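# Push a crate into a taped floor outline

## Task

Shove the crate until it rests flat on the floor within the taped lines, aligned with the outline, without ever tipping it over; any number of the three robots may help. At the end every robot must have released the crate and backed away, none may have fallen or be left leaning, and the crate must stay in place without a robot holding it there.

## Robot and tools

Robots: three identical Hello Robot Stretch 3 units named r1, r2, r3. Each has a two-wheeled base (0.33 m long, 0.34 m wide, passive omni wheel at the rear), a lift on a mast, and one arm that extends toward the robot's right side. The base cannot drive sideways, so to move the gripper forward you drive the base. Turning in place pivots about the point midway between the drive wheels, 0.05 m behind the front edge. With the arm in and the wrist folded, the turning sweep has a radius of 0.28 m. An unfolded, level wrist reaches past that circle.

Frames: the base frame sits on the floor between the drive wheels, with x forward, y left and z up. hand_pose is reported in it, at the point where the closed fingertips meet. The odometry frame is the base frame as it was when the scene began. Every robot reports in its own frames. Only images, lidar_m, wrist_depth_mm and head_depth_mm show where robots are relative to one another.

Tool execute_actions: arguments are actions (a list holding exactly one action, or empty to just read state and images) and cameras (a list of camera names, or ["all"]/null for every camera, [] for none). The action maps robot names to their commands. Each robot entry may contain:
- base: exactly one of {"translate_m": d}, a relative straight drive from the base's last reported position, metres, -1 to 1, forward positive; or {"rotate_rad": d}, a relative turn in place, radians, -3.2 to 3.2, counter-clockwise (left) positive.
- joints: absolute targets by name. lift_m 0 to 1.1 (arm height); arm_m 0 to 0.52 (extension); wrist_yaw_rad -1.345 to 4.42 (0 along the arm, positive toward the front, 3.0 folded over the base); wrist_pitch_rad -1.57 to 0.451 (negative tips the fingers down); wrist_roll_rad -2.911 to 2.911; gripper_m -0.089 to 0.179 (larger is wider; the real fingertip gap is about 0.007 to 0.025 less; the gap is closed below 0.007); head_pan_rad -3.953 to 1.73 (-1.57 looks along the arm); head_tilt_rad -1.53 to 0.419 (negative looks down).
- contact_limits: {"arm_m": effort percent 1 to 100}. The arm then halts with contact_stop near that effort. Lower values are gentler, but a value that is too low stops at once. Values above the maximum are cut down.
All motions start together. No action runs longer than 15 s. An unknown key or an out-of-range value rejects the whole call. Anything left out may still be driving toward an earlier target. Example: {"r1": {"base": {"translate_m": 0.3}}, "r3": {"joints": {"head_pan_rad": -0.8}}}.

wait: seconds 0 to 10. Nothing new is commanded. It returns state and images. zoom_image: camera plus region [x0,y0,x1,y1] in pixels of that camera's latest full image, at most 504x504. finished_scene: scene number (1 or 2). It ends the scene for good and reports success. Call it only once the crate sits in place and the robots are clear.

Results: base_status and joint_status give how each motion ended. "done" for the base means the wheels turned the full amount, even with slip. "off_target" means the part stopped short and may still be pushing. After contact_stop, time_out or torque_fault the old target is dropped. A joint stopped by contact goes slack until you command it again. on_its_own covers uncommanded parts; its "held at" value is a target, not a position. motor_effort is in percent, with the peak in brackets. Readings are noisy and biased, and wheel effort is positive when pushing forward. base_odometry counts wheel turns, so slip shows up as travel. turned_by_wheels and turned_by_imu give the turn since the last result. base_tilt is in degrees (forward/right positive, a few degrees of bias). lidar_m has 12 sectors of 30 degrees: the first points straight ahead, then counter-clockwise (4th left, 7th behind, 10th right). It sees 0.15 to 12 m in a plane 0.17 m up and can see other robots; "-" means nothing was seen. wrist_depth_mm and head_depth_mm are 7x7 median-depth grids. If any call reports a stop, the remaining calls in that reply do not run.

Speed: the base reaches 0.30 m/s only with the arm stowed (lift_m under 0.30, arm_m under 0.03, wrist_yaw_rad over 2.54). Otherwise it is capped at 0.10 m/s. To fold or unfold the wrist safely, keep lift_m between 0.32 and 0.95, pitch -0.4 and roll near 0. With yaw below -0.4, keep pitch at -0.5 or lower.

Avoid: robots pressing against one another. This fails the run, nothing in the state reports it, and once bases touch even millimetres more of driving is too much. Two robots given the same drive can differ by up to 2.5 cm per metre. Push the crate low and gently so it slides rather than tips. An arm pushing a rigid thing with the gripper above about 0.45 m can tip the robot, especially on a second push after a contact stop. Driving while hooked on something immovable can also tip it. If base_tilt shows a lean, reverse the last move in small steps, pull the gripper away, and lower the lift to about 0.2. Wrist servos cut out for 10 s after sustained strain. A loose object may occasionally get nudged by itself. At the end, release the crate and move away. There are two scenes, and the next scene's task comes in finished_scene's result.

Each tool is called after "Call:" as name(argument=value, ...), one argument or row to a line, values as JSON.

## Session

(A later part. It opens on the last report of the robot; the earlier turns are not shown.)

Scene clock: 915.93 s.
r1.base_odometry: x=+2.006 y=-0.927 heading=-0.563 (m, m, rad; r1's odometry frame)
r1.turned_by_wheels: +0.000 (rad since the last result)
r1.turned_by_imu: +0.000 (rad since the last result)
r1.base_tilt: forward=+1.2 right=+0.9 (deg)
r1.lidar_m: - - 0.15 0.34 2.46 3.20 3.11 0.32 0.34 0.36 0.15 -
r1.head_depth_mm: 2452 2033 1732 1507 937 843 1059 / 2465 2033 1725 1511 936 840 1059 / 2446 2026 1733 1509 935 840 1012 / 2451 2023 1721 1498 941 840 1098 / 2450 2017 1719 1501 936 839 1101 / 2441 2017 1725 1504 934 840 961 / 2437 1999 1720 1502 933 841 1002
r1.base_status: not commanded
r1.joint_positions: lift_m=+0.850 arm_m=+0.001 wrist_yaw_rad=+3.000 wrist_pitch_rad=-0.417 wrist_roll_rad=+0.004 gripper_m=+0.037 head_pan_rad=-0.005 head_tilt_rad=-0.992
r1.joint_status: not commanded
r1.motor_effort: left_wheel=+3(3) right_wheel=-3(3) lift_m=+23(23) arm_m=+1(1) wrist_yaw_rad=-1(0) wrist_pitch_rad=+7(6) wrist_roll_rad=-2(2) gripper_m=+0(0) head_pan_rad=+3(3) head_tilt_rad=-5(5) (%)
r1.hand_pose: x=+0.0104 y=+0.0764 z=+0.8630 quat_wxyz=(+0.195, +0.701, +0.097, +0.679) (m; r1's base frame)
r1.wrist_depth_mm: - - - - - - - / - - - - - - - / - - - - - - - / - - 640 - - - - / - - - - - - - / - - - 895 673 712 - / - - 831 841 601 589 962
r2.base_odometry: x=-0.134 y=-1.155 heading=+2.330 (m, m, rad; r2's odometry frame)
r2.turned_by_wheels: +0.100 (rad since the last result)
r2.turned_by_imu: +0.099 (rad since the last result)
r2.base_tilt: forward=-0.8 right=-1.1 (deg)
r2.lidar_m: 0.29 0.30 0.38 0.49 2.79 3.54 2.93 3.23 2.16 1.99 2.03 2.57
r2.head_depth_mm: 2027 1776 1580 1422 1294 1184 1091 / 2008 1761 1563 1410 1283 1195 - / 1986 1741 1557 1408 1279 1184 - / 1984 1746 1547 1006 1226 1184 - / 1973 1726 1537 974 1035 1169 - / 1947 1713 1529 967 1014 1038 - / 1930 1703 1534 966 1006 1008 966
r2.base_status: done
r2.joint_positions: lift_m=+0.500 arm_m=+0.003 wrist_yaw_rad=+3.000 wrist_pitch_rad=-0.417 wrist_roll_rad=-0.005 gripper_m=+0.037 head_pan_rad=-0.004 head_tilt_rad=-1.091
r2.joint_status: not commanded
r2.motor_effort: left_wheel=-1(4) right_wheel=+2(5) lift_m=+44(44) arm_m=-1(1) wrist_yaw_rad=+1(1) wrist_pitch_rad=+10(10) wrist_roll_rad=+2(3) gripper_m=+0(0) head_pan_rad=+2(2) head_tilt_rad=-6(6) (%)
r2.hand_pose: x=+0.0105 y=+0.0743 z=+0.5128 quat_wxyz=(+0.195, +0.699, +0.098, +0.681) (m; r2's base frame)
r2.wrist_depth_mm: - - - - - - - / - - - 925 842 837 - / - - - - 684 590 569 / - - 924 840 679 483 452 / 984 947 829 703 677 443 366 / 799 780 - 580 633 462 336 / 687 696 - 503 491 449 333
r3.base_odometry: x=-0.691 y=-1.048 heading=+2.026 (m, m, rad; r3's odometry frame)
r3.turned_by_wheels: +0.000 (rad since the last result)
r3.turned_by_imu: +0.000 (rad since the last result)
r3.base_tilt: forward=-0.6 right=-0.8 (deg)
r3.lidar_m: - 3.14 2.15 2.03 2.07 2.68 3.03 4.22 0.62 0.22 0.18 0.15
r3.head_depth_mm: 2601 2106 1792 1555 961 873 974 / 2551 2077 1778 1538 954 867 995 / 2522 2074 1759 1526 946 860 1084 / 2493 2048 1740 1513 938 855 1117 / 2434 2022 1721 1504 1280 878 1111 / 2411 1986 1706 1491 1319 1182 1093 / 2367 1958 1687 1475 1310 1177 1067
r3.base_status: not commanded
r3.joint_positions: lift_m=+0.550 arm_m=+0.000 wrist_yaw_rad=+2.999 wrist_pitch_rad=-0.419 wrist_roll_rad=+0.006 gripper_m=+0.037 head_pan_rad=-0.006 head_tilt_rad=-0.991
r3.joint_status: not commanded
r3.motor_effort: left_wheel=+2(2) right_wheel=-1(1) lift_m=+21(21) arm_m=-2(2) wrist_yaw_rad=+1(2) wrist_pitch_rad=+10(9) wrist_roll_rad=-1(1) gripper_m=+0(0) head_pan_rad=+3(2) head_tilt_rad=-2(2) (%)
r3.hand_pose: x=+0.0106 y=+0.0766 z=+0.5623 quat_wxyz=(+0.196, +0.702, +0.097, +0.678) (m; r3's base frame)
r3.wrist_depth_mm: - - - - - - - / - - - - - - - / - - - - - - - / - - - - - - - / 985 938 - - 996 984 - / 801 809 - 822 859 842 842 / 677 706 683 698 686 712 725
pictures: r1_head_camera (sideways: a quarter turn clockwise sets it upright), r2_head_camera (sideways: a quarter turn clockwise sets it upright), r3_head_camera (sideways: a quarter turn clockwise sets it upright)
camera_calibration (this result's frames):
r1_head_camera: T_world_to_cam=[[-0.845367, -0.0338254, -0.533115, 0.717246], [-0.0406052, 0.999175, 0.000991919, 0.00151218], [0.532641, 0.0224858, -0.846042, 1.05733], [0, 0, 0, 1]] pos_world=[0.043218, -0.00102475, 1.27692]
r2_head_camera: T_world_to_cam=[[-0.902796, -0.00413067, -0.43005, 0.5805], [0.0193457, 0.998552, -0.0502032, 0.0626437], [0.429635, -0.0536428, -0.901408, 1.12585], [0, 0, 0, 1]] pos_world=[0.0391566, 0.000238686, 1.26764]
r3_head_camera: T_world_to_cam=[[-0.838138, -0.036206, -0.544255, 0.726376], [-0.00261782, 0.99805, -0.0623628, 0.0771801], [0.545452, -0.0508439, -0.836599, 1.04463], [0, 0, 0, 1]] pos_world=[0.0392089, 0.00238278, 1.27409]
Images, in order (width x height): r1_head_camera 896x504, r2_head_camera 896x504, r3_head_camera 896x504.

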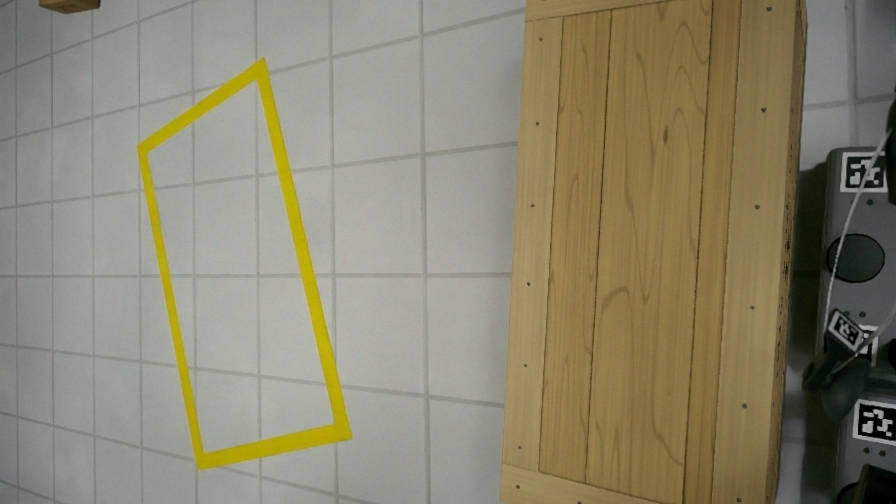

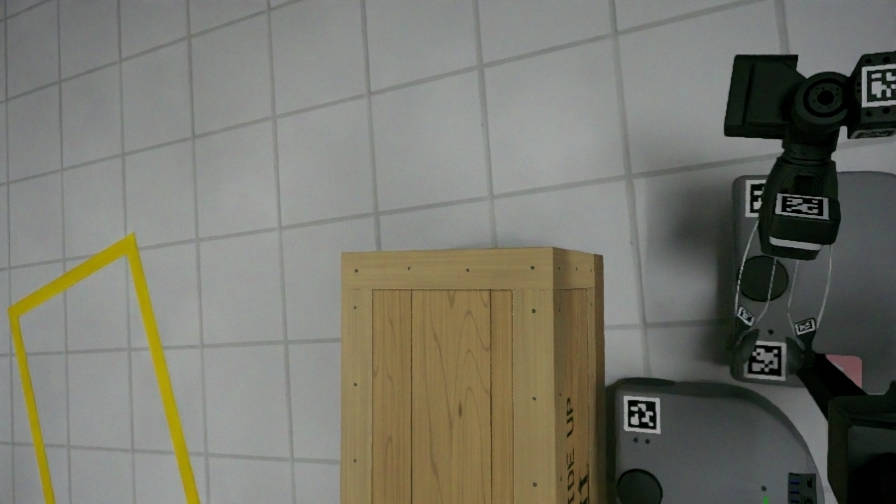

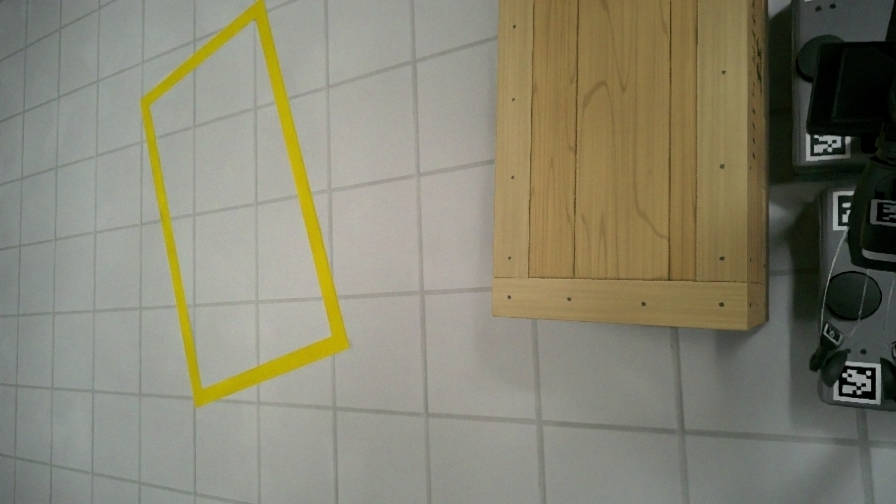

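Call:
execute_actions(
  actions=[
    {"r2":{"base":{"translate_m":0.21}},"r3":{"base":{"translate_m":0.03}}},
  ],
  cameras=["r2_head_camera","r1_nav_camera"],
)

Call:
execute_actions(
  actions=[
    {"r2":{"base":{"translate_m":0.15}},"r3":{"base":{"translate_m":0.15}},"r1":{"base":{"translate_m":0.15}}},
  ],
  cameras=["r3_head_camera","r2_head_camera","r1_head_camera"],
)

Scene clock: 936.70 s.
r1.base_odometry: x=+2.006 y=-0.927 heading=-0.563 (m, m, rad; r1's odometry frame)
r1.turned_by_wheels: +0.000 (rad since the last result)
r1.turned_by_imu: -0.001 (rad since the last result)
r1.base_tilt: forward=+1.2 right=+0.9 (deg)
r1.lidar_m: - - 0.15 0.34 2.46 3.20 3.10 3.68 0.22 0.22 0.15 -
r1.head_depth_mm: 2470 2031 1734 1508 938 843 925 / 2467 2011 1730 1502 937 842 932 / 2441 2036 1728 1513 935 843 1008 / 2435 2021 1728 1501 940 840 1103 / 2437 2008 1716 1508 935 839 1103 / 2434 2020 1716 1501 937 841 948 / 2451 2026 1718 1500 935 838 926
r1.base_status: not commanded
r1.joint_positions: lift_m=+0.850 arm_m=+0.001 wrist_yaw_rad=+3.000 wrist_pitch_rad=-0.417 wrist_roll_rad=+0.004 gripper_m=+0.037 head_pan_rad=-0.005 head_tilt_rad=-0.992
r1.joint_status: not commanded
r1.motor_effort: left_wheel=+3(2) right_wheel=-3(3) lift_m=+22(23) arm_m=+1(1) wrist_yaw_rad=-1(0) wrist_pitch_rad=+6(7) wrist_roll_rad=-2(2) gripper_m=+0(0) head_pan_rad=+3(3) head_tilt_rad=-5(5) (%)
r1.hand_pose: x=+0.0104 y=+0.0764 z=+0.8630 quat_wxyz=(+0.195, +0.701, +0.097, +0.679) (m; r1's base frame)
r1.wrist_depth_mm: - - - - - - - / - - 526 - - - - / - - 566 - - - - / - - 442 - - - - / - - - 375 - - - / - - - 712 681 706 - / - - 834 835 594 591 985
r2.base_odometry: x=-0.279 y=-1.003 heading=+2.330 (m, m, rad; r2's odometry frame)
r2.turned_by_wheels: +0.000 (rad since the last result)
r2.turned_by_imu: -0.001 (rad since the last result)
r2.base_tilt: forward=-0.7 right=-1.2 (deg)
r2.lidar_m: - - 0.15 0.27 2.81 3.57 3.13 3.17 2.13 1.98 2.01 2.55
r2.head_depth_mm: 2005 1769 1585 1425 1293 1179 1093 / 2009 1755 1569 1413 1284 1196 - / 2014 1756 1562 1411 1274 1181 - / 2001 1737 1559 1396 914 1155 - / 1987 1730 1552 1385 889 835 - / 1943 1713 1534 1391 883 840 - / 1946 1725 1521 1379 879 837 955
r2.base_status: done
r2.joint_positions: lift_m=+0.500 arm_m=+0.003 wrist_yaw_rad=+3.000 wrist_pitch_rad=-0.417 wrist_roll_rad=-0.005 gripper_m=+0.037 head_pan_rad=-0.004 head_tilt_rad=-1.091
r2.joint_status: not commanded
r2.motor_effort: left_wheel=-1(3) right_wheel=+2(6) lift_m=+44(44) arm_m=-1(1) wrist_yaw_rad=+0(1) wrist_pitch_rad=+10(10) wrist_roll_rad=+2(3) gripper_m=+0(0) head_pan_rad=+2(1) head_tilt_rad=-6(6) (%)
r2.hand_pose: x=+0.0105 y=+0.0743 z=+0.5128 quat_wxyz=(+0.195, +0.699, +0.098, +0.681) (m; r2's base frame)
r2.wrist_depth_mm: - - - - - - - / - - - - 871 - - / - - - 639 606 602 - / - - 795 524 458 454 444 / 986 956 755 608 373 371 366 / 801 769 - 573 322 309 313 / 697 552 - 511 270 272 271
r3.base_odometry: x=-0.704 y=-1.021 heading=+2.026 (m, m, rad; r3's odometry frame)
r3.turned_by_wheels: +0.000 (rad since the last result)
r3.turned_by_imu: -0.001 (rad since the last result)
r3.base_tilt: forward=-0.7 right=-0.9 (deg)
r3.lidar_m: - 3.15 2.16 2.03 2.07 2.68 3.06 4.22 0.23 0.22 0.15 -
r3.head_depth_mm: 2589 2109 1790 1555 961 859 956 / 2562 2093 1776 1543 951 853 974 / 2510 2073 1771 1528 943 849 1008 / 2473 2037 1735 1512 939 843 1101 / 2442 2008 1717 1499 1287 864 1099 / 2411 1990 1711 1485 1317 1184 1089 / 2378 1986 1680 1473 1312 1176 1068
r3.base_status: done
r3.joint_positions: lift_m=+0.550 arm_m=+0.000 wrist_yaw_rad=+2.999 wrist_pitch_rad=-0.419 wrist_roll_rad=+0.006 gripper_m=+0.037 head_pan_rad=-0.006 head_tilt_rad=-0.991
r3.joint_status: not commanded
r3.motor_effort: left_wheel=+1(5) right_wheel=-1(2) lift_m=+21(21) arm_m=-2(2) wrist_yaw_rad=+1(1) wrist_pitch_rad=+10(10) wrist_roll_rad=-1(1) gripper_m=+0(0) head_pan_rad=+3(3) head_tilt_rad=-2(2) (%)
r3.hand_pose: x=+0.0106 y=+0.0766 z=+0.5623 quat_wxyz=(+0.196, +0.702, +0.097, +0.678) (m; r3's base frame)
r3.wrist_depth_mm: - - - - - - - / - - - - - - - / - - - - - - - / - - - - - - - / 985 961 - - 996 962 - / 801 839 - 819 848 828 840 / 688 711 720 692 690 709 712
pictures: r1_nav_camera (sideways: a quarter turn counterclockwise sets it upright), r2_head_camera (sideways: a quarter turn clockwise sets it upright)
camera_calibration (this result's frames):
r1_nav_camera: T_world_to_cam=[[0.830276, 0.0312079, 0.556478, -0.69203], [-0.00139896, -0.998311, 0.0580737, -0.0206798], [0.55735, -0.0489957, -0.82883, 1.03245], [0, 0, 0, 1]] pos_world=[-0.000890163, 0.0515376, 1.24203]
r2_head_camera: T_world_to_cam=[[-0.902796, -0.0041305, -0.43005, 0.5805], [0.0193459, 0.998552, -0.0502032, 0.0626437], [0.429635, -0.0536429, -0.901408, 1.12585], [0, 0, 0, 1]] pos_world=[0.0391566, 0.000238679, 1.26764]
Images, in order (width x height): r1_nav_camera 672x504, r2_head_camera 896x504.

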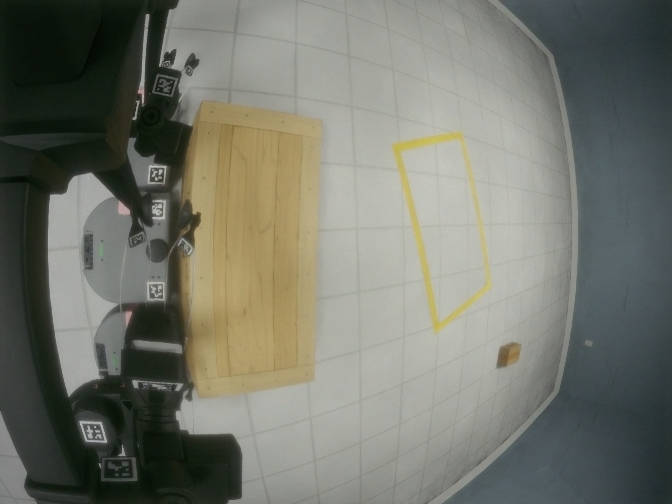

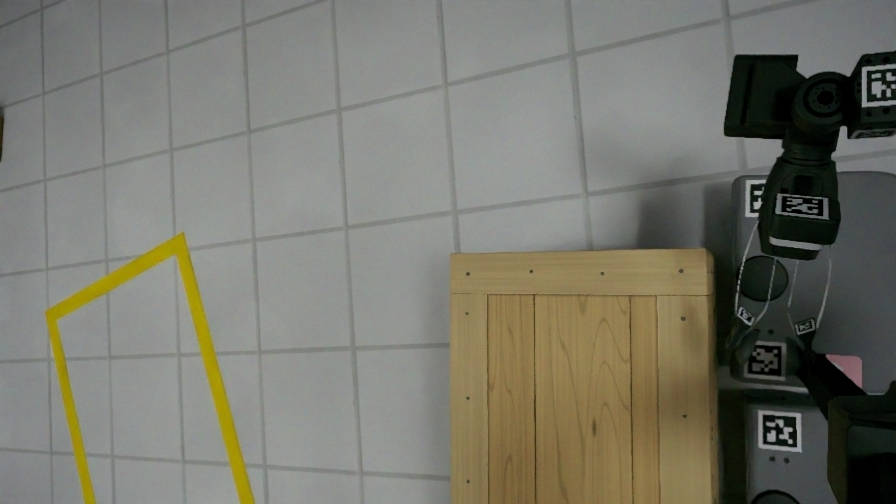

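Scene clock: 940.77 s.
r1.base_odometry: x=+2.133 y=-1.007 heading=-0.563 (m, m, rad; r1's odometry frame)
r1.turned_by_wheels: +0.000 (rad since the last result)
r1.turned_by_imu: +0.005 (rad since the last result)
r1.base_tilt: forward=+1.2 right=+0.9 (deg)
r1.lidar_m: - - 0.15 0.20 2.46 3.22 3.13 3.64 0.23 0.20 0.15 -
r1.head_depth_mm: 2467 2033 1729 1504 937 843 903 / 2451 2017 1735 1512 937 842 913 / 2447 2028 1734 1500 939 840 783 / 2433 2026 1719 1498 935 842 782 / 2453 2017 1721 1503 937 841 788 / 2450 2011 1725 1498 936 839 914 / 2434 2004 1716 1501 932 841 780
r1.base_status: translate_m off_target (by the wheels' count: +0.1497 of +0.1500)
r1.joint_positions: lift_m=+0.850 arm_m=+0.001 wrist_yaw_rad=+3.000 wrist_pitch_rad=-0.417 wrist_roll_rad=+0.004 gripper_m=+0.037 head_pan_rad=-0.004 head_tilt_rad=-0.993
r1.joint_status: not commanded
r1.on_its_own: left_wheel is at rest, and its effort (+50) is outside its rest range (-18 to +18); right_wheel is at rest, and its effort (+38) is outside its rest range (-18 to +18)
r1.motor_effort: left_wheel=+50(100) right_wheel=+38(83) lift_m=+23(24) arm_m=+1(1) wrist_yaw_rad=+1(2) wrist_pitch_rad=+7(8) wrist_roll_rad=-2(2) gripper_m=-1(1) head_pan_rad=+2(3) head_tilt_rad=-5(4) (%)
r1.hand_pose: x=+0.0105 y=+0.0764 z=+0.8630 quat_wxyz=(+0.195, +0.701, +0.097, +0.679) (m; r1's base frame)
r1.wrist_depth_mm: - - - - - - - / - - 519 - - - - / - - 541 - - - - / - - 524 - - - - / - - - 365 - - - / - - - 645 671 - - / 993 997 850 786 603 612 970
r2.base_odometry: x=-0.382 y=-0.895 heading=+2.331 (m, m, rad; r2's odometry frame)
r2.turned_by_wheels: +0.001 (rad since the last result)
r2.turned_by_imu: +0.047 (rad since the last result)
r2.base_tilt: forward=-0.8 right=-1.2 (deg)
r2.lidar_m: - - 0.15 0.20 2.84 3.70 3.16 2.99 2.09 1.98 2.02 2.64
r2.head_depth_mm: 2026 1776 1583 1424 1285 1183 1092 / 2007 1754 1563 1420 1289 1190 - / 2000 1754 1558 1411 1277 1188 - / 1972 1748 1551 1393 914 848 - / 1971 1724 1542 1392 887 826 - / 1941 1712 1526 1381 883 829 - / 1938 1711 1525 1375 878 825 955
r2.base_status: translate_m off_target (by the wheels' count: +0.1496 of +0.1500)
r2.joint_positions: lift_m=+0.500 arm_m=+0.003 wrist_yaw_rad=+3.000 wrist_pitch_rad=-0.417 wrist_roll_rad=-0.004 gripper_m=+0.037 head_pan_rad=-0.004 head_tilt_rad=-1.092
r2.joint_status: not commanded
r2.on_its_own: left_wheel is at rest, and its effort (+55) is outside its rest range (-18 to +18); right_wheel is at rest, and its effort (+27) is outside its rest range (-18 to +18)
r2.motor_effort: left_wheel=+55(68) right_wheel=+27(54) lift_m=+43(44) arm_m=-1(1) wrist_yaw_rad=+1(1) wrist_pitch_rad=+10(11) wrist_roll_rad=+2(2) gripper_m=+0(0) head_pan_rad=+1(2) head_tilt_rad=-6(6) (%)
r2.hand_pose: x=+0.0105 y=+0.0743 z=+0.5128 quat_wxyz=(+0.195, +0.699, +0.098, +0.681) (m; r2's base frame)
r2.wrist_depth_mm: - - 818 - - - - / - - - - 838 - - / - - - 645 596 593 - / - - 828 503 461 462 447 / 987 972 690 533 371 375 368 / 818 820 - 556 328 314 314 / 687 605 - 493 266 271 273
r3.base_odometry: x=-0.770 y=-0.887 heading=+2.027 (m, m, rad; r3's odometry frame)
r3.turned_by_wheels: +0.000 (rad since the last result)
r3.turned_by_imu: -0.005 (rad since the last result)
r3.base_tilt: forward=-0.7 right=-0.9 (deg)
r3.lidar_m: - - 2.17 2.03 2.07 2.68 3.11 4.24 0.23 0.20 0.15 -
r3.head_depth_mm: 2596 2090 1786 1550 959 859 943 / 2559 2092 1769 1533 955 854 802 / 2508 2062 1741 1523 944 849 800 / 2476 2032 1744 1518 937 846 784 / 2462 2029 1719 1505 1283 862 790 / 2412 1997 1703 1485 1321 1182 1090 / 2379 1967 1691 1476 1309 1179 1072
r3.base_status: translate_m off_target (by the wheels' count: +0.1497 of +0.1500)
r3.joint_positions: lift_m=+0.550 arm_m=+0.000 wrist_yaw_rad=+3.000 wrist_pitch_rad=-0.418 wrist_roll_rad=+0.006 gripper_m=+0.037 head_pan_rad=-0.006 head_tilt_rad=-0.993
r3.joint_status: not commanded
r3.on_its_own: left_wheel is at rest, and its effort (+33) is outside its rest range (-18 to +18); right_wheel is at rest, and its effort (+30) is outside its rest range (-18 to +18)
r3.motor_effort: left_wheel=+33(43) right_wheel=+30(43) lift_m=+19(21) arm_m=-2(2) wrist_yaw_rad=-1(3) wrist_pitch_rad=+9(9) wrist_roll_rad=-1(1) gripper_m=-1(0) head_pan_rad=+2(3) head_tilt_rad=-2(2) (%)
r3.hand_pose: x=+0.0104 y=+0.0767 z=+0.5626 quat_wxyz=(+0.196, +0.702, +0.097, +0.678) (m; r3's base frame)
r3.wrist_depth_mm: - - - - - - - / - - - - - - - / - - - - - - - / - - - - - - - / 956 985 - - 984 976 - / 806 818 - 843 841 834 828 / 704 703 703 693 699 718 713
pictures: r1_head_camera (sideways: a quarter turn clockwise sets it upright), r2_head_camera (sideways: a quarter turn clockwise sets it upright), r3_head_camera (sideways: a quarter turn clockwise sets it upright)
camera_calibration (this result's frames):
r1_head_camera: T_world_to_cam=[[-0.845776, -0.0342582, -0.532436, 0.716365], [-0.0411181, 0.999154, 0.00102818, 0.00146809], [0.531951, 0.0227624, -0.846469, 1.05789], [0, 0, 0, 1]] pos_world=[0.0431985, -0.00100559, 1.27689]
r2_head_camera: T_world_to_cam=[[-0.90293, -0.00440231, -0.429765, 0.580129], [0.0190287, 0.998557, -0.0502079, 0.0626517], [0.429366, -0.0535121, -0.901544, 1.12603], [0, 0, 0, 1]] pos_world=[0.0391457, 0.000248698, 1.26763]
r3_head_camera: T_world_to_cam=[[-0.839099, -0.0363848, -0.54276, 0.724435], [-0.0029489, 0.99805, -0.0623469, 0.0771612], [0.543971, -0.0507147, -0.83757, 1.0459], [0, 0, 0, 1]] pos_world=[0.0391587, 0.00239037, 1.27402]
Images, in order (width x height): r1_head_camera 896x504, r2_head_camera 896x504, r3_head_camera 896x504.

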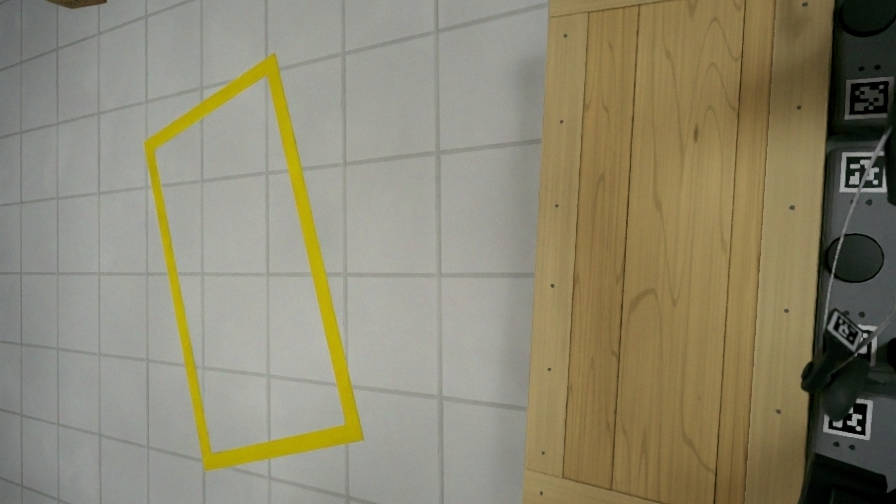

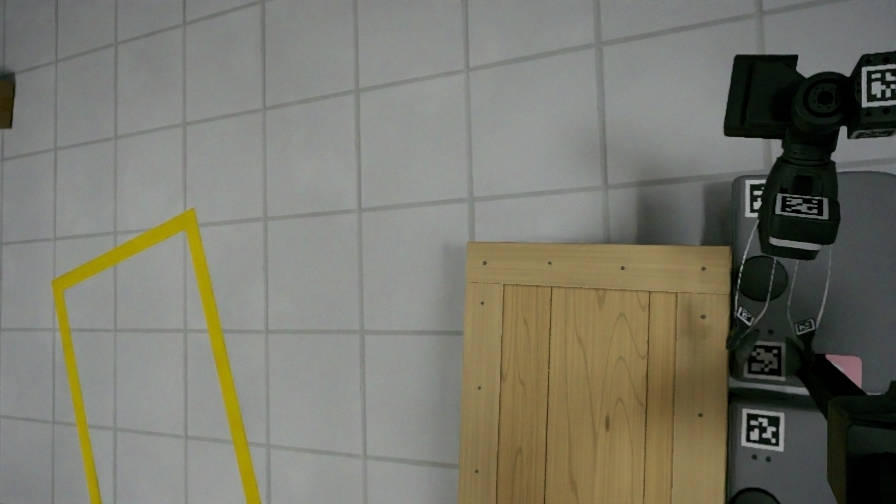

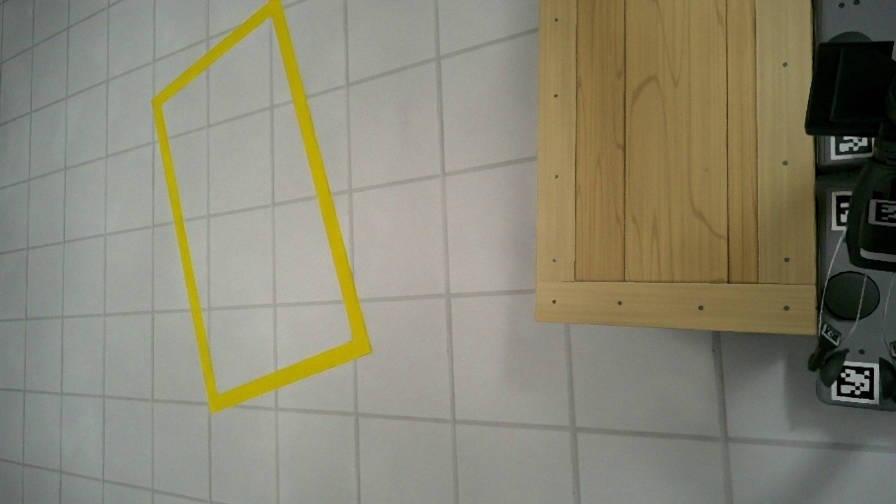

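Call:
execute_actions(
  actions=[
    {"r2":{"base":{"translate_m":0.25}},"r3":{"base":{"translate_m":0.25}},"r1":{"base":{"translate_m":0.25}}},
  ],
  cameras=["r3_head_camera","r2_head_camera","r1_head_camera"],
)

Scene clock: 951.17 s.
r1.base_odometry: x=+2.344 y=-1.140 heading=-0.563 (m, m, rad; r1's odometry frame)
r1.turned_by_wheels: +0.001 (rad since the last result)
r1.turned_by_imu: +0.001 (rad since the last result)
r1.base_tilt: forward=+1.2 right=+0.9 (deg)
r1.lidar_m: - - 0.15 0.20 2.47 3.23 3.14 3.62 0.23 0.20 0.15 -
r1.head_depth_mm: 2465 2028 1725 1508 936 842 902 / 2454 2034 1729 1499 938 842 913 / 2466 2036 1725 1508 937 843 783 / 2453 2012 1723 1505 937 840 783 / 2461 2025 1721 1501 936 842 784 / 2428 2013 1720 1500 932 842 911 / 2428 2010 1723 1497 934 839 782
r1.base_status: translate_m off_target (by the wheels' count: +0.2499 of +0.2500)
r1.joint_positions: lift_m=+0.850 arm_m=+0.001 wrist_yaw_rad=+3.000 wrist_pitch_rad=-0.417 wrist_roll_rad=+0.004 gripper_m=+0.037 head_pan_rad=-0.004 head_tilt_rad=-0.992
r1.joint_status: not commanded
r1.on_its_own: left_wheel is at rest, and its effort (+37) is outside its rest range (-18 to +18)
r1.motor_effort: left_wheel=+37(100) right_wheel=+6(93) lift_m=+22(25) arm_m=+1(1) wrist_yaw_rad=-2(4) wrist_pitch_rad=+6(8) wrist_roll_rad=-2(2) gripper_m=+0(0) head_pan_rad=+3(2) head_tilt_rad=-4(5) (%)
r1.hand_pose: x=+0.0103 y=+0.0764 z=+0.8630 quat_wxyz=(+0.195, +0.701, +0.097, +0.679) (m; r1's base frame)
r1.wrist_depth_mm: - - - - - - - / - - 518 - - - - / - - 538 - - - - / - - 520 - - - - / - - - 366 - - - / - - - 657 675 - - / 999 - 854 785 601 608 965
r2.base_odometry: x=-0.554 y=-0.714 heading=+2.332 (m, m, rad; r2's odometry frame)
r2.turned_by_wheels: +0.001 (rad since the last result)
r2.turned_by_imu: +0.000 (rad since the last result)
r2.base_tilt: forward=-0.7 right=-1.2 (deg)
r2.lidar_m: - - 0.15 0.20 2.84 3.74 3.17 2.99 2.08 1.97 2.02 2.65
r2.head_depth_mm: 2030 1754 1573 1434 1291 1183 1090 / 2012 1769 1571 1405 1277 1193 - / 1995 1743 1554 1405 1282 1185 - / 1988 1735 1544 1398 916 850 - / 1986 1734 1529 1394 886 824 - / 1945 1714 1531 1391 885 833 - / 1935 1707 1526 1377 877 831 950
r2.base_status: translate_m off_target (by the wheels' count: +0.2497 of +0.2500)
r2.joint_positions: lift_m=+0.500 arm_m=+0.003 wrist_yaw_rad=+3.000 wrist_pitch_rad=-0.417 wrist_roll_rad=-0.004 gripper_m=+0.037 head_pan_rad=-0.004 head_tilt_rad=-1.092
r2.joint_status: not commanded
r2.on_its_own: left_wheel is at rest, and its effort (+45) is outside its rest range (-18 to +18); right_wheel is at rest, and its effort (+26) is outside its rest range (-18 to +18)
r2.motor_effort: left_wheel=+45(64) right_wheel=+26(40) lift_m=+43(43) arm_m=-1(1) wrist_yaw_rad=+1(0) wrist_pitch_rad=+10(10) wrist_roll_rad=+3(2) gripper_m=+0(0) head_pan_rad=+2(2) head_tilt_rad=-6(5) (%)
r2.hand_pose: x=+0.0105 y=+0.0743 z=+0.5128 quat_wxyz=(+0.195, +0.699, +0.098, +0.681) (m; r2's base frame)
r2.wrist_depth_mm: - - 837 - - - - / - - - - 854 - - / - - - 656 587 600 - / - - 846 517 467 458 454 / 980 918 681 521 375 371 372 / 816 805 - 560 325 316 314 / 712 592 - 508 266 273 273
r3.base_odometry: x=-0.880 y=-0.663 heading=+2.027 (m, m, rad; r3's odometry frame)
r3.turned_by_wheels: +0.001 (rad since the last result)
r3.turned_by_imu: +0.001 (rad since the last result)
r3.base_tilt: forward=-0.6 right=-0.8 (deg)
r3.lidar_m: - - 2.17 2.04 2.07 2.69 3.11 4.20 0.22 0.20 0.15 -
r3.head_depth_mm: 2561 2103 1782 1545 959 858 944 / 2538 2076 1771 1538 953 853 802 / 2510 2072 1755 1515 944 848 800 / 2474 2047 1735 1513 939 843 784 / 2444 2023 1714 1489 1285 867 790 / 2410 1984 1699 1486 1321 1182 1087 / 2398 1982 1694 1477 1307 1179 1069
r3.base_status: translate_m off_target (by the wheels' count: +0.2497 of +0.2500)
r3.joint_positions: lift_m=+0.550 arm_m=+0.000 wrist_yaw_rad=+3.000 wrist_pitch_rad=-0.418 wrist_roll_rad=+0.006 gripper_m=+0.037 head_pan_rad=-0.006 head_tilt_rad=-0.993
r3.joint_status: not commanded
r3.on_its_own: left_wheel is at rest, and its effort (+36) is outside its rest range (-18 to +18); right_wheel is at rest, and its effort (+24) is outside its rest range (-18 to +18)
r3.motor_effort: left_wheel=+36(37) right_wheel=+24(35) lift_m=+19(19) arm_m=-2(2) wrist_yaw_rad=-1(0) wrist_pitch_rad=+9(9) wrist_roll_rad=-1(1) gripper_m=-1(0) head_pan_rad=+2(3) head_tilt_rad=-1(2) (%)
r3.hand_pose: x=+0.0104 y=+0.0767 z=+0.5626 quat_wxyz=(+0.196, +0.702, +0.097, +0.678) (m; r3's base frame)
r3.wrist_depth_mm: - - - - - - - / - - - - - - - / - - - - - - - / - - - - - - - / 967 971 - - 989 - - / 809 802 - 821 845 813 838 / 695 694 689 699 700 717 707
pictures: r1_head_camera (sideways: a quarter turn clockwise sets it upright), r2_head_camera (sideways: a quarter turn clockwise sets it upright), r3_head_camera (sideways: a quarter turn clockwise sets it upright)
camera_calibration (this result's frames):
r1_head_camera: T_world_to_cam=[[-0.845696, -0.034323, -0.53256, 0.716526], [-0.0411944, 0.999151, 0.00102157, 0.00147718], [0.532073, 0.0228024, -0.846392, 1.05779], [0, 0, 0, 1]] pos_world=[0.0432022, -0.00100277, 1.2769]
r2_head_camera: T_world_to_cam=[[-0.90298, -0.0044018, -0.429659, 0.579991], [0.0190232, 0.998558, -0.0502096, 0.062654], [0.429261, -0.0535118, -0.901594, 1.12609], [0, 0, 0, 1]] pos_world=[0.0391417, 0.000248703, 1.26762]
r3_head_camera: T_world_to_cam=[[-0.839085, -0.0363523, -0.542785, 0.724467], [-0.00290835, 0.99805, -0.0623471, 0.0771613], [0.543993, -0.0507359, -0.837554, 1.04588], [0, 0, 0, 1]] pos_world=[0.0391597, 0.00238909, 1.27403]
Images, in order (width x height): r1_head_camera 896x504, r2_head_camera 896x504, r3_head_camera 896x504.

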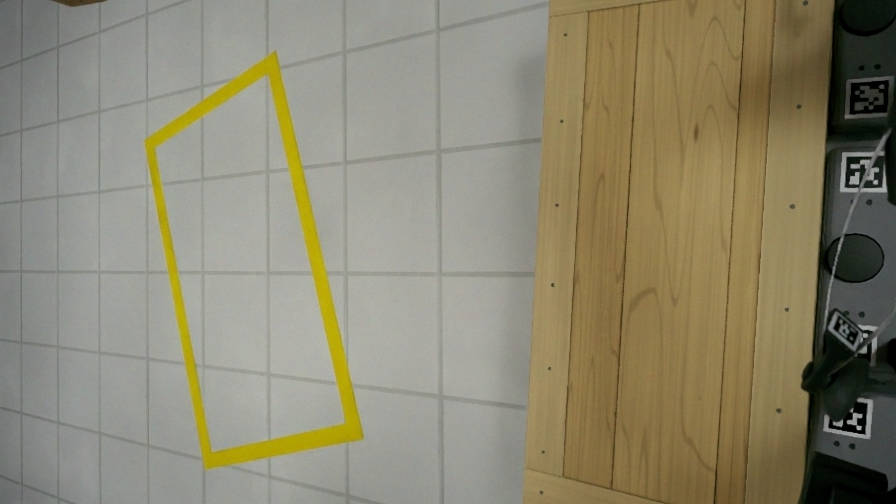

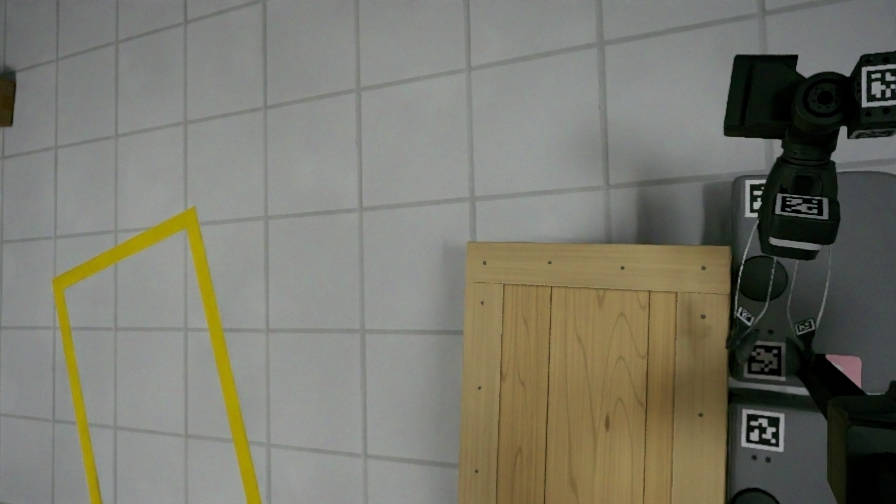

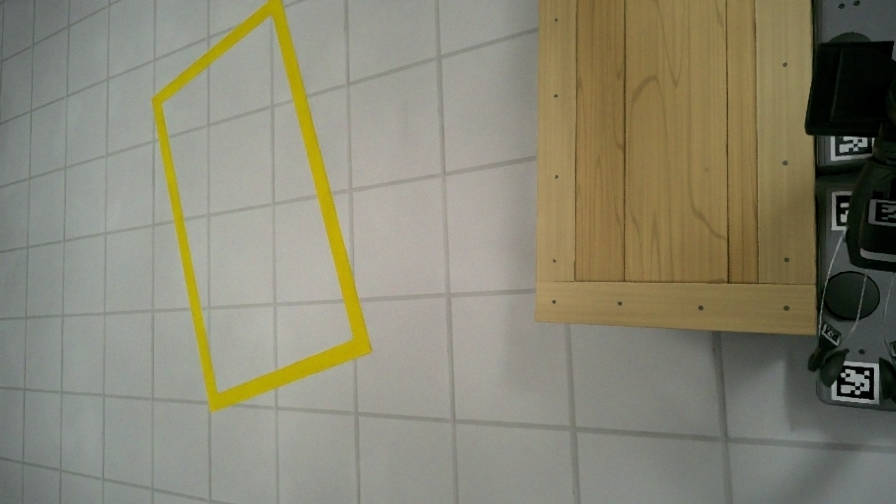

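Call:
execute_actions(
  actions=[
    {"r2":{"joints":{"wrist_yaw_rad":1.57,"wrist_pitch_rad":-0.4},"base":{"translate_m":-0.012}},"r1":{"base":{"translate_m":-0.012}},"r3":{"base":{"translate_m":-0.012}}},
  ],
  cameras=["r2_head_camera","r1_nav_camera"],
)

Scene clock: 1029.60 s.
r1.base_odometry: x=+2.334 y=-1.134 heading=-0.563 (m, m, rad; r1's odometry frame)
r1.turned_by_wheels: +0.000 (rad since the last result)
r1.turned_by_imu: -0.001 (rad since the last result)
r1.base_tilt: forward=+1.2 right=+0.9 (deg)
r1.lidar_m: - - 0.15 0.25 2.47 3.22 3.14 3.63 0.23 0.23 0.15 -
r1.head_depth_mm: 2448 2031 1725 1508 937 844 916 / 2455 2020 1729 1509 936 843 913 / 2472 2022 1715 1507 934 842 793 / 2462 2029 1718 1501 936 842 794 / 2458 2015 1715 1499 936 841 795 / 2430 2025 1728 1501 936 840 915 / 2436 2011 1721 1497 935 837 791
r1.base_status: done
r1.joint_positions: lift_m=+0.850 arm_m=+0.001 wrist_yaw_rad=+3.000 wrist_pitch_rad=-0.417 wrist_roll_rad=+0.004 gripper_m=+0.037 head_pan_rad=-0.004 head_tilt_rad=-0.992
r1.joint_status: not commanded
r1.motor_effort: left_wheel=+1(32) right_wheel=-1(5) lift_m=+23(23) arm_m=+1(1) wrist_yaw_rad=+0(1) wrist_pitch_rad=+7(7) wrist_roll_rad=-2(2) gripper_m=+0(0) head_pan_rad=+2(3) head_tilt_rad=-5(5) (%)
r1.hand_pose: x=+0.0103 y=+0.0764 z=+0.8630 quat_wxyz=(+0.195, +0.701, +0.097, +0.679) (m; r1's base frame)
r1.wrist_depth_mm: - - - - - - - / - - 518 - - - - / - - 543 - - - - / - - 523 - - - - / - - - 364 - - - / - - - 662 672 - - / - 992 843 791 601 614 973
r2.base_odometry: x=-0.546 y=-0.723 heading=+2.332 (m, m, rad; r2's odometry frame)
r2.turned_by_wheels: +0.000 (rad since the last result)
r2.turned_by_imu: -0.002 (rad since the last result)
r2.base_tilt: forward=-0.8 right=-1.0 (deg)
r2.lidar_m: - - 0.15 0.25 2.84 3.72 3.15 2.99 2.09 1.98 2.02 2.65
r2.head_depth_mm: 2039 1774 1582 1421 1283 1186 1103 / 2006 1765 1576 1419 1291 1205 - / 2000 1735 1557 1402 1280 1198 1081 / 1993 1729 1552 1390 917 911 - / 1967 1723 1540 1396 890 832 - / 1966 1719 1521 1379 886 841 - / 1944 1704 1530 1365 879 837 954
r2.base_status: done
r2.joint_positions: lift_m=+0.500 arm_m=+0.003 wrist_yaw_rad=+1.572 wrist_pitch_rad=-0.417 wrist_roll_rad=-0.004 gripper_m=+0.037 head_pan_rad=-0.004 head_tilt_rad=-1.092
r2.joint_status: all done
r2.motor_effort: left_wheel=+0(41) right_wheel=+0(26) lift_m=+43(43) arm_m=-1(1) wrist_yaw_rad=-1(4) wrist_pitch_rad=+10(11) wrist_roll_rad=+2(2) gripper_m=+0(0) head_pan_rad=+2(1) head_tilt_rad=-6(5) (%)
r2.hand_pose: x=+0.2031 y=-0.1479 z=+0.5128 quat_wxyz=(+0.594, +0.592, -0.384, +0.387) (m; r2's base frame)
r2.wrist_depth_mm: - - - - - - - / - - - - - - - / - - - - - - - / - - - - - - - / 383 381 403 941 907 932 918 / 322 322 332 780 818 761 793 / 279 278 428 674 651 682 687
r3.base_odometry: x=-0.875 y=-0.673 heading=+2.027 (m, m, rad; r3's odometry frame)
r3.turned_by_wheels: +0.000 (rad since the last result)
r3.turned_by_imu: -0.001 (rad since the last result)
r3.base_tilt: forward=-0.7 right=-0.8 (deg)
r3.lidar_m: - 3.14 2.17 2.04 2.07 2.68 3.11 4.25 0.23 0.22 0.15 -
r3.head_depth_mm: 2583 2107 1786 1547 962 859 943 / 2546 2094 1765 1531 952 853 802 / 2519 2068 1753 1521 944 847 941 / 2480 2049 1738 1510 938 841 794 / 2450 2002 1719 1508 1278 865 1098 / 2415 2000 1699 1484 1316 1189 1091 / 2369 1978 1680 1481 1307 1177 1068
r3.base_status: done
r3.joint_positions: lift_m=+0.550 arm_m=+0.000 wrist_yaw_rad=+3.000 wrist_pitch_rad=-0.418 wrist_roll_rad=+0.006 gripper_m=+0.037 head_pan_rad=-0.006 head_tilt_rad=-0.993
r3.joint_status: not commanded
r3.motor_effort: left_wheel=+0(32) right_wheel=+1(24) lift_m=+19(19) arm_m=-2(2) wrist_yaw_rad=+0(0) wrist_pitch_rad=+9(9) wrist_roll_rad=-1(1) gripper_m=-1(1) head_pan_rad=+2(2) head_tilt_rad=-2(2) (%)
r3.hand_pose: x=+0.0104 y=+0.0767 z=+0.5626 quat_wxyz=(+0.196, +0.702, +0.097, +0.678) (m; r3's base frame)
r3.wrist_depth_mm: - - - - - - - / - - - - - - - / - - - - - - - / - - - - - - - / 936 958 - - 984 987 - / 815 787 - 792 859 827 822 / 690 713 706 689 682 708 739
pictures: r1_nav_camera (sideways: a quarter turn counterclockwise sets it upright), r2_head_camera (sideways: a quarter turn clockwise sets it upright)
camera_calibration (this result's frames):
r1_nav_camera: T_world_to_cam=[[0.830622, 0.0316972, 0.555933, -0.691323], [-0.000770791, -0.998312, 0.0580716, -0.0206809], [0.556836, -0.0486641, -0.829196, 1.03293], [0, 0, 0, 1]] pos_world=[-0.000959892, 0.0515336, 1.24203]
r2_head_camera: T_world_to_cam=[[-0.90298, -0.00440198, -0.429659, 0.579991], [0.019023, 0.998558, -0.0502096, 0.062654], [0.42926, -0.0535117, -0.901594, 1.12609], [0, 0, 0, 1]] pos_world=[0.0391417, 0.00024871, 1.26762]
Images, in order (width x height): r1_nav_camera 672x504, r2_head_camera 896x504.

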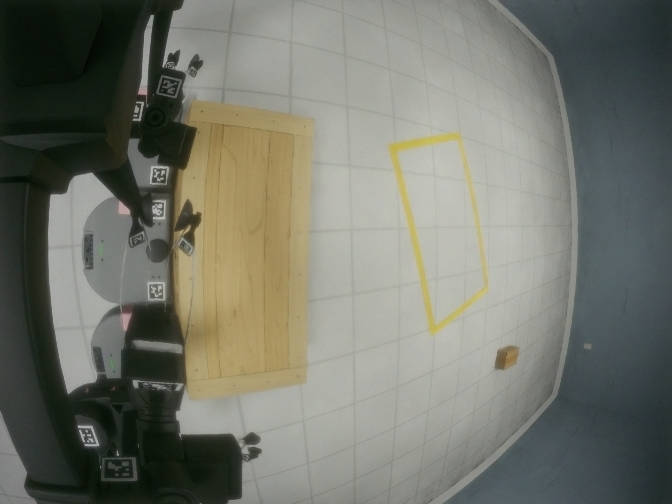

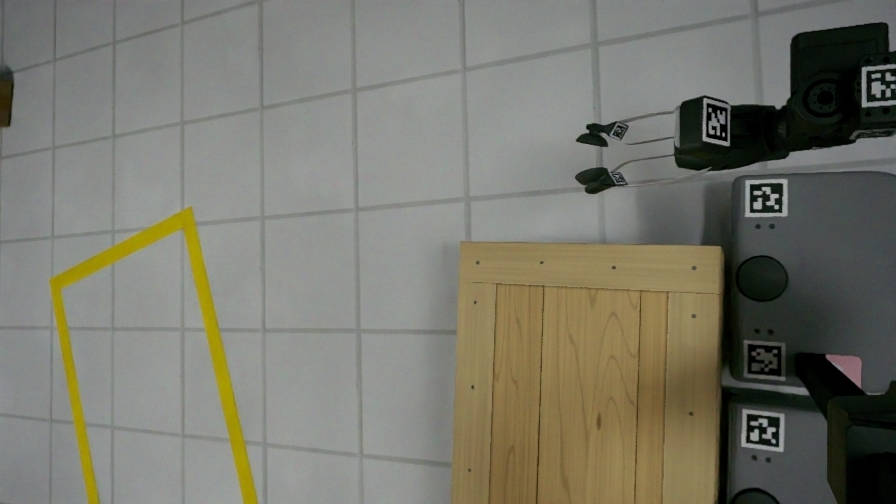

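Call:
execute_actions(
  actions=[
    {"r2":{"joints":{"wrist_pitch_rad":0.0},"base":{"translate_m":0.2}},"r1":{"base":{"translate_m":0.2}},"r3":{"base":{"translate_m":0.2}}},
  ],
  cameras=["r2_head_camera","r1_head_camera"],
)

Scene clock: 1048.83 s.
r1.base_odometry: x=+2.503 y=-1.240 heading=-0.562 (m, m, rad; r1's odometry frame)
r1.turned_by_wheels: +0.001 (rad since the last result)
r1.turned_by_imu: +0.003 (rad since the last result)
r1.base_tilt: forward=+1.2 right=+0.9 (deg)
r1.lidar_m: - - 0.15 0.20 2.47 3.23 3.14 3.61 0.23 0.20 0.15 -
r1.head_depth_mm: 2460 2032 1734 1509 937 844 797 / 2455 2027 1732 1499 934 841 914 / 2463 2019 1721 1510 937 840 782 / 2435 2019 1722 1505 936 841 783 / 2435 2032 1728 1511 935 841 789 / 2441 2017 1721 1492 937 840 911 / 2434 2021 1719 1506 936 837 782
r1.base_status: translate_m off_target (by the wheels' count: +0.1998 of +0.2000)
r1.joint_positions: lift_m=+0.850 arm_m=+0.001 wrist_yaw_rad=+3.000 wrist_pitch_rad=-0.417 wrist_roll_rad=+0.004 gripper_m=+0.037 head_pan_rad=-0.004 head_tilt_rad=-0.992
r1.joint_status: not commanded
r1.on_its_own: left_wheel is at rest, and its effort (+47) is outside its rest range (-18 to +18)
r1.motor_effort: left_wheel=+47(100) right_wheel=+17(82) lift_m=+22(25) arm_m=+1(1) wrist_yaw_rad=+2(3) wrist_pitch_rad=+6(8) wrist_roll_rad=-2(2) gripper_m=+0(1) head_pan_rad=+2(3) head_tilt_rad=-5(4) (%)
r1.hand_pose: x=+0.0104 y=+0.0764 z=+0.8630 quat_wxyz=(+0.195, +0.701, +0.097, +0.679) (m; r1's base frame)
r1.wrist_depth_mm: - - - - - - - / - - 519 - - - - / - - 548 - - - - / - - 527 - - - - / - - - 368 - - - / - - - 651 674 - - / - - 853 782 597 616 967
r2.base_odometry: x=-0.683 y=-0.578 heading=+2.333 (m, m, rad; r2's odometry frame)
r2.turned_by_wheels: +0.001 (rad since the last result)
r2.turned_by_imu: +0.002 (rad since the last result)
r2.base_tilt: forward=-0.7 right=-1.0 (deg)
r2.lidar_m: - - 0.15 0.20 2.84 3.74 3.17 2.98 2.09 1.97 2.02 2.66
r2.head_depth_mm: 2022 1773 1582 1419 1293 1180 1112 / 2006 1758 1562 1408 1272 1193 - / 1992 1758 1552 1396 1269 1187 1088 / 1977 1729 1560 1401 911 847 - / 1976 1743 1534 1386 889 826 - / 1947 1726 1529 1378 884 828 - / 1941 1717 1520 1371 883 825 956
r2.base_status: translate_m off_target (by the wheels' count: +0.1996 of +0.2000)
r2.joint_positions: lift_m=+0.500 arm_m=+0.003 wrist_yaw_rad=+1.571 wrist_pitch_rad=-0.023 wrist_roll_rad=-0.004 gripper_m=+0.037 head_pan_rad=-0.004 head_tilt_rad=-1.092
r2.joint_status: all done
r2.on_its_own: left_wheel is at rest, and its effort (+52) is outside its rest range (-18 to +18); right_wheel is at rest, and its effort (+35) is outside its rest range (-18 to +18)
r2.motor_effort: left_wheel=+52(66) right_wheel=+35(43) lift_m=+43(43) arm_m=-1(1) wrist_yaw_rad=-1(1) wrist_pitch_rad=+13(15) wrist_roll_rad=+3(2) gripper_m=+0(1) head_pan_rad=+2(2) head_tilt_rad=-6(5) (%)
r2.hand_pose: x=+0.2343 y=-0.1480 z=+0.6088 quat_wxyz=(+0.507, +0.505, -0.493, +0.495) (m; r2's base frame)
r2.wrist_depth_mm: - - - - - - - / - - - - - - - / - - - - - - - / - - - - - - - / - - - - - - - / - - - - - - - / - - - - - - -
r3.base_odometry: x=-0.963 y=-0.494 heading=+2.027 (m, m, rad; r3's odometry frame)
r3.turned_by_wheels: +0.000 (rad since the last result)
r3.turned_by_imu: +0.003 (rad since the last result)
r3.base_tilt: forward=-0.7 right=-0.9 (deg)
r3.lidar_m: - - 2.17 2.04 2.08 2.70 3.10 4.21 0.23 0.20 0.15 -
r3.head_depth_mm: 2597 2098 1793 1551 958 860 944 / 2535 2084 1766 1538 954 856 804 / 2499 2071 1746 1525 947 848 800 / 2485 2054 1736 1514 937 842 784 / 2437 2015 1725 1497 1286 864 790 / 2425 1995 1705 1485 1323 1190 1096 / 2374 1977 1685 1477 1308 1175 1071
r3.base_status: translate_m off_target (by the wheels' count: +0.1996 of +0.2000)
r3.joint_positions: lift_m=+0.550 arm_m=+0.000 wrist_yaw_rad=+3.000 wrist_pitch_rad=-0.418 wrist_roll_rad=+0.006 gripper_m=+0.037 head_pan_rad=-0.006 head_tilt_rad=-0.993
r3.joint_status: not commanded
r3.on_its_own: left_wheel is at rest, and its effort (+34) is outside its rest range (-18 to +18); right_wheel is at rest, and its effort (+31) is outside its rest range (-18 to +18)
r3.motor_effort: left_wheel=+34(42) right_wheel=+31(38) lift_m=+19(19) arm_m=-2(2) wrist_yaw_rad=+0(1) wrist_pitch_rad=+9(9) wrist_roll_rad=-1(1) gripper_m=-1(0) head_pan_rad=+2(3) head_tilt_rad=-2(2) (%)
r3.hand_pose: x=+0.0105 y=+0.0767 z=+0.5626 quat_wxyz=(+0.196, +0.702, +0.097, +0.678) (m; r3's base frame)
r3.wrist_depth_mm: - - - - - - - / - - - - - - - / - - - - - - - / - - - - - - - / 979 938 - - 984 985 - / 809 833 - 803 831 861 833 / 684 704 711 704 695 708 711
pictures: r1_head_camera (sideways: a quarter turn clockwise sets it upright), r2_head_camera (sideways: a quarter turn clockwise sets it upright)
camera_calibration (this result's frames):
r1_head_camera: T_world_to_cam=[[-0.845628, -0.0343234, -0.532667, 0.716665], [-0.0411946, 0.999151, 0.00101583, 0.00148464], [0.53218, 0.022802, -0.846324, 1.0577], [0, 0, 0, 1]] pos_world=[0.0432054, -0.00100278, 1.2769]
r2_head_camera: T_world_to_cam=[[-0.903012, -0.00440187, -0.429593, 0.579905], [0.0190193, 0.998558, -0.0502107, 0.0626554], [0.429194, -0.0535114, -0.901626, 1.12613], [0, 0, 0, 1]] pos_world=[0.0391391, 0.000248722, 1.26762]
Images, in order (width x height): r1_head_camera 896x504, r2_head_camera 896x504.

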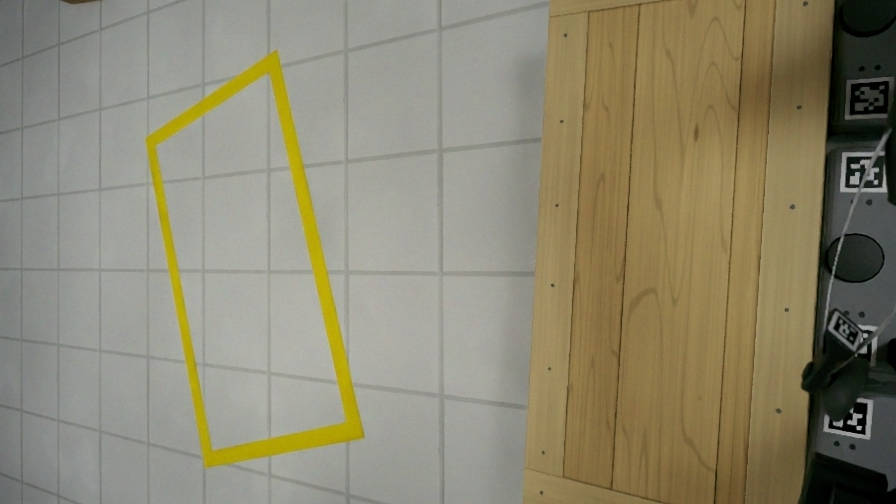

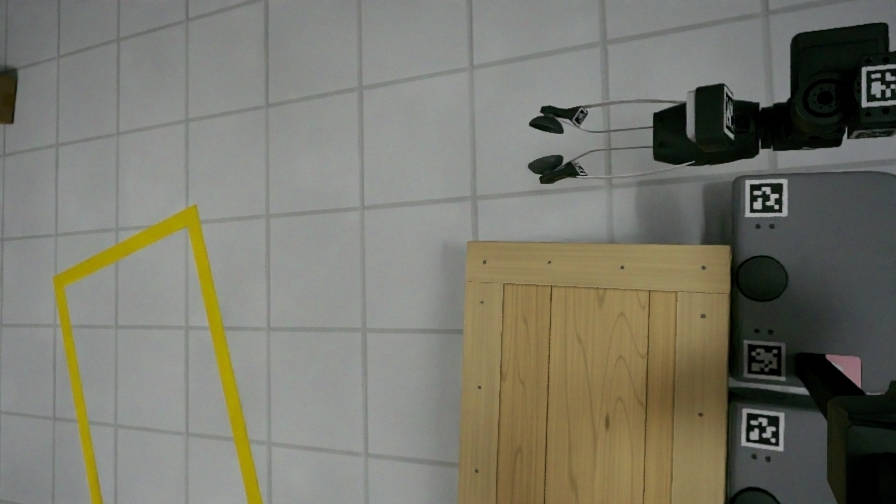

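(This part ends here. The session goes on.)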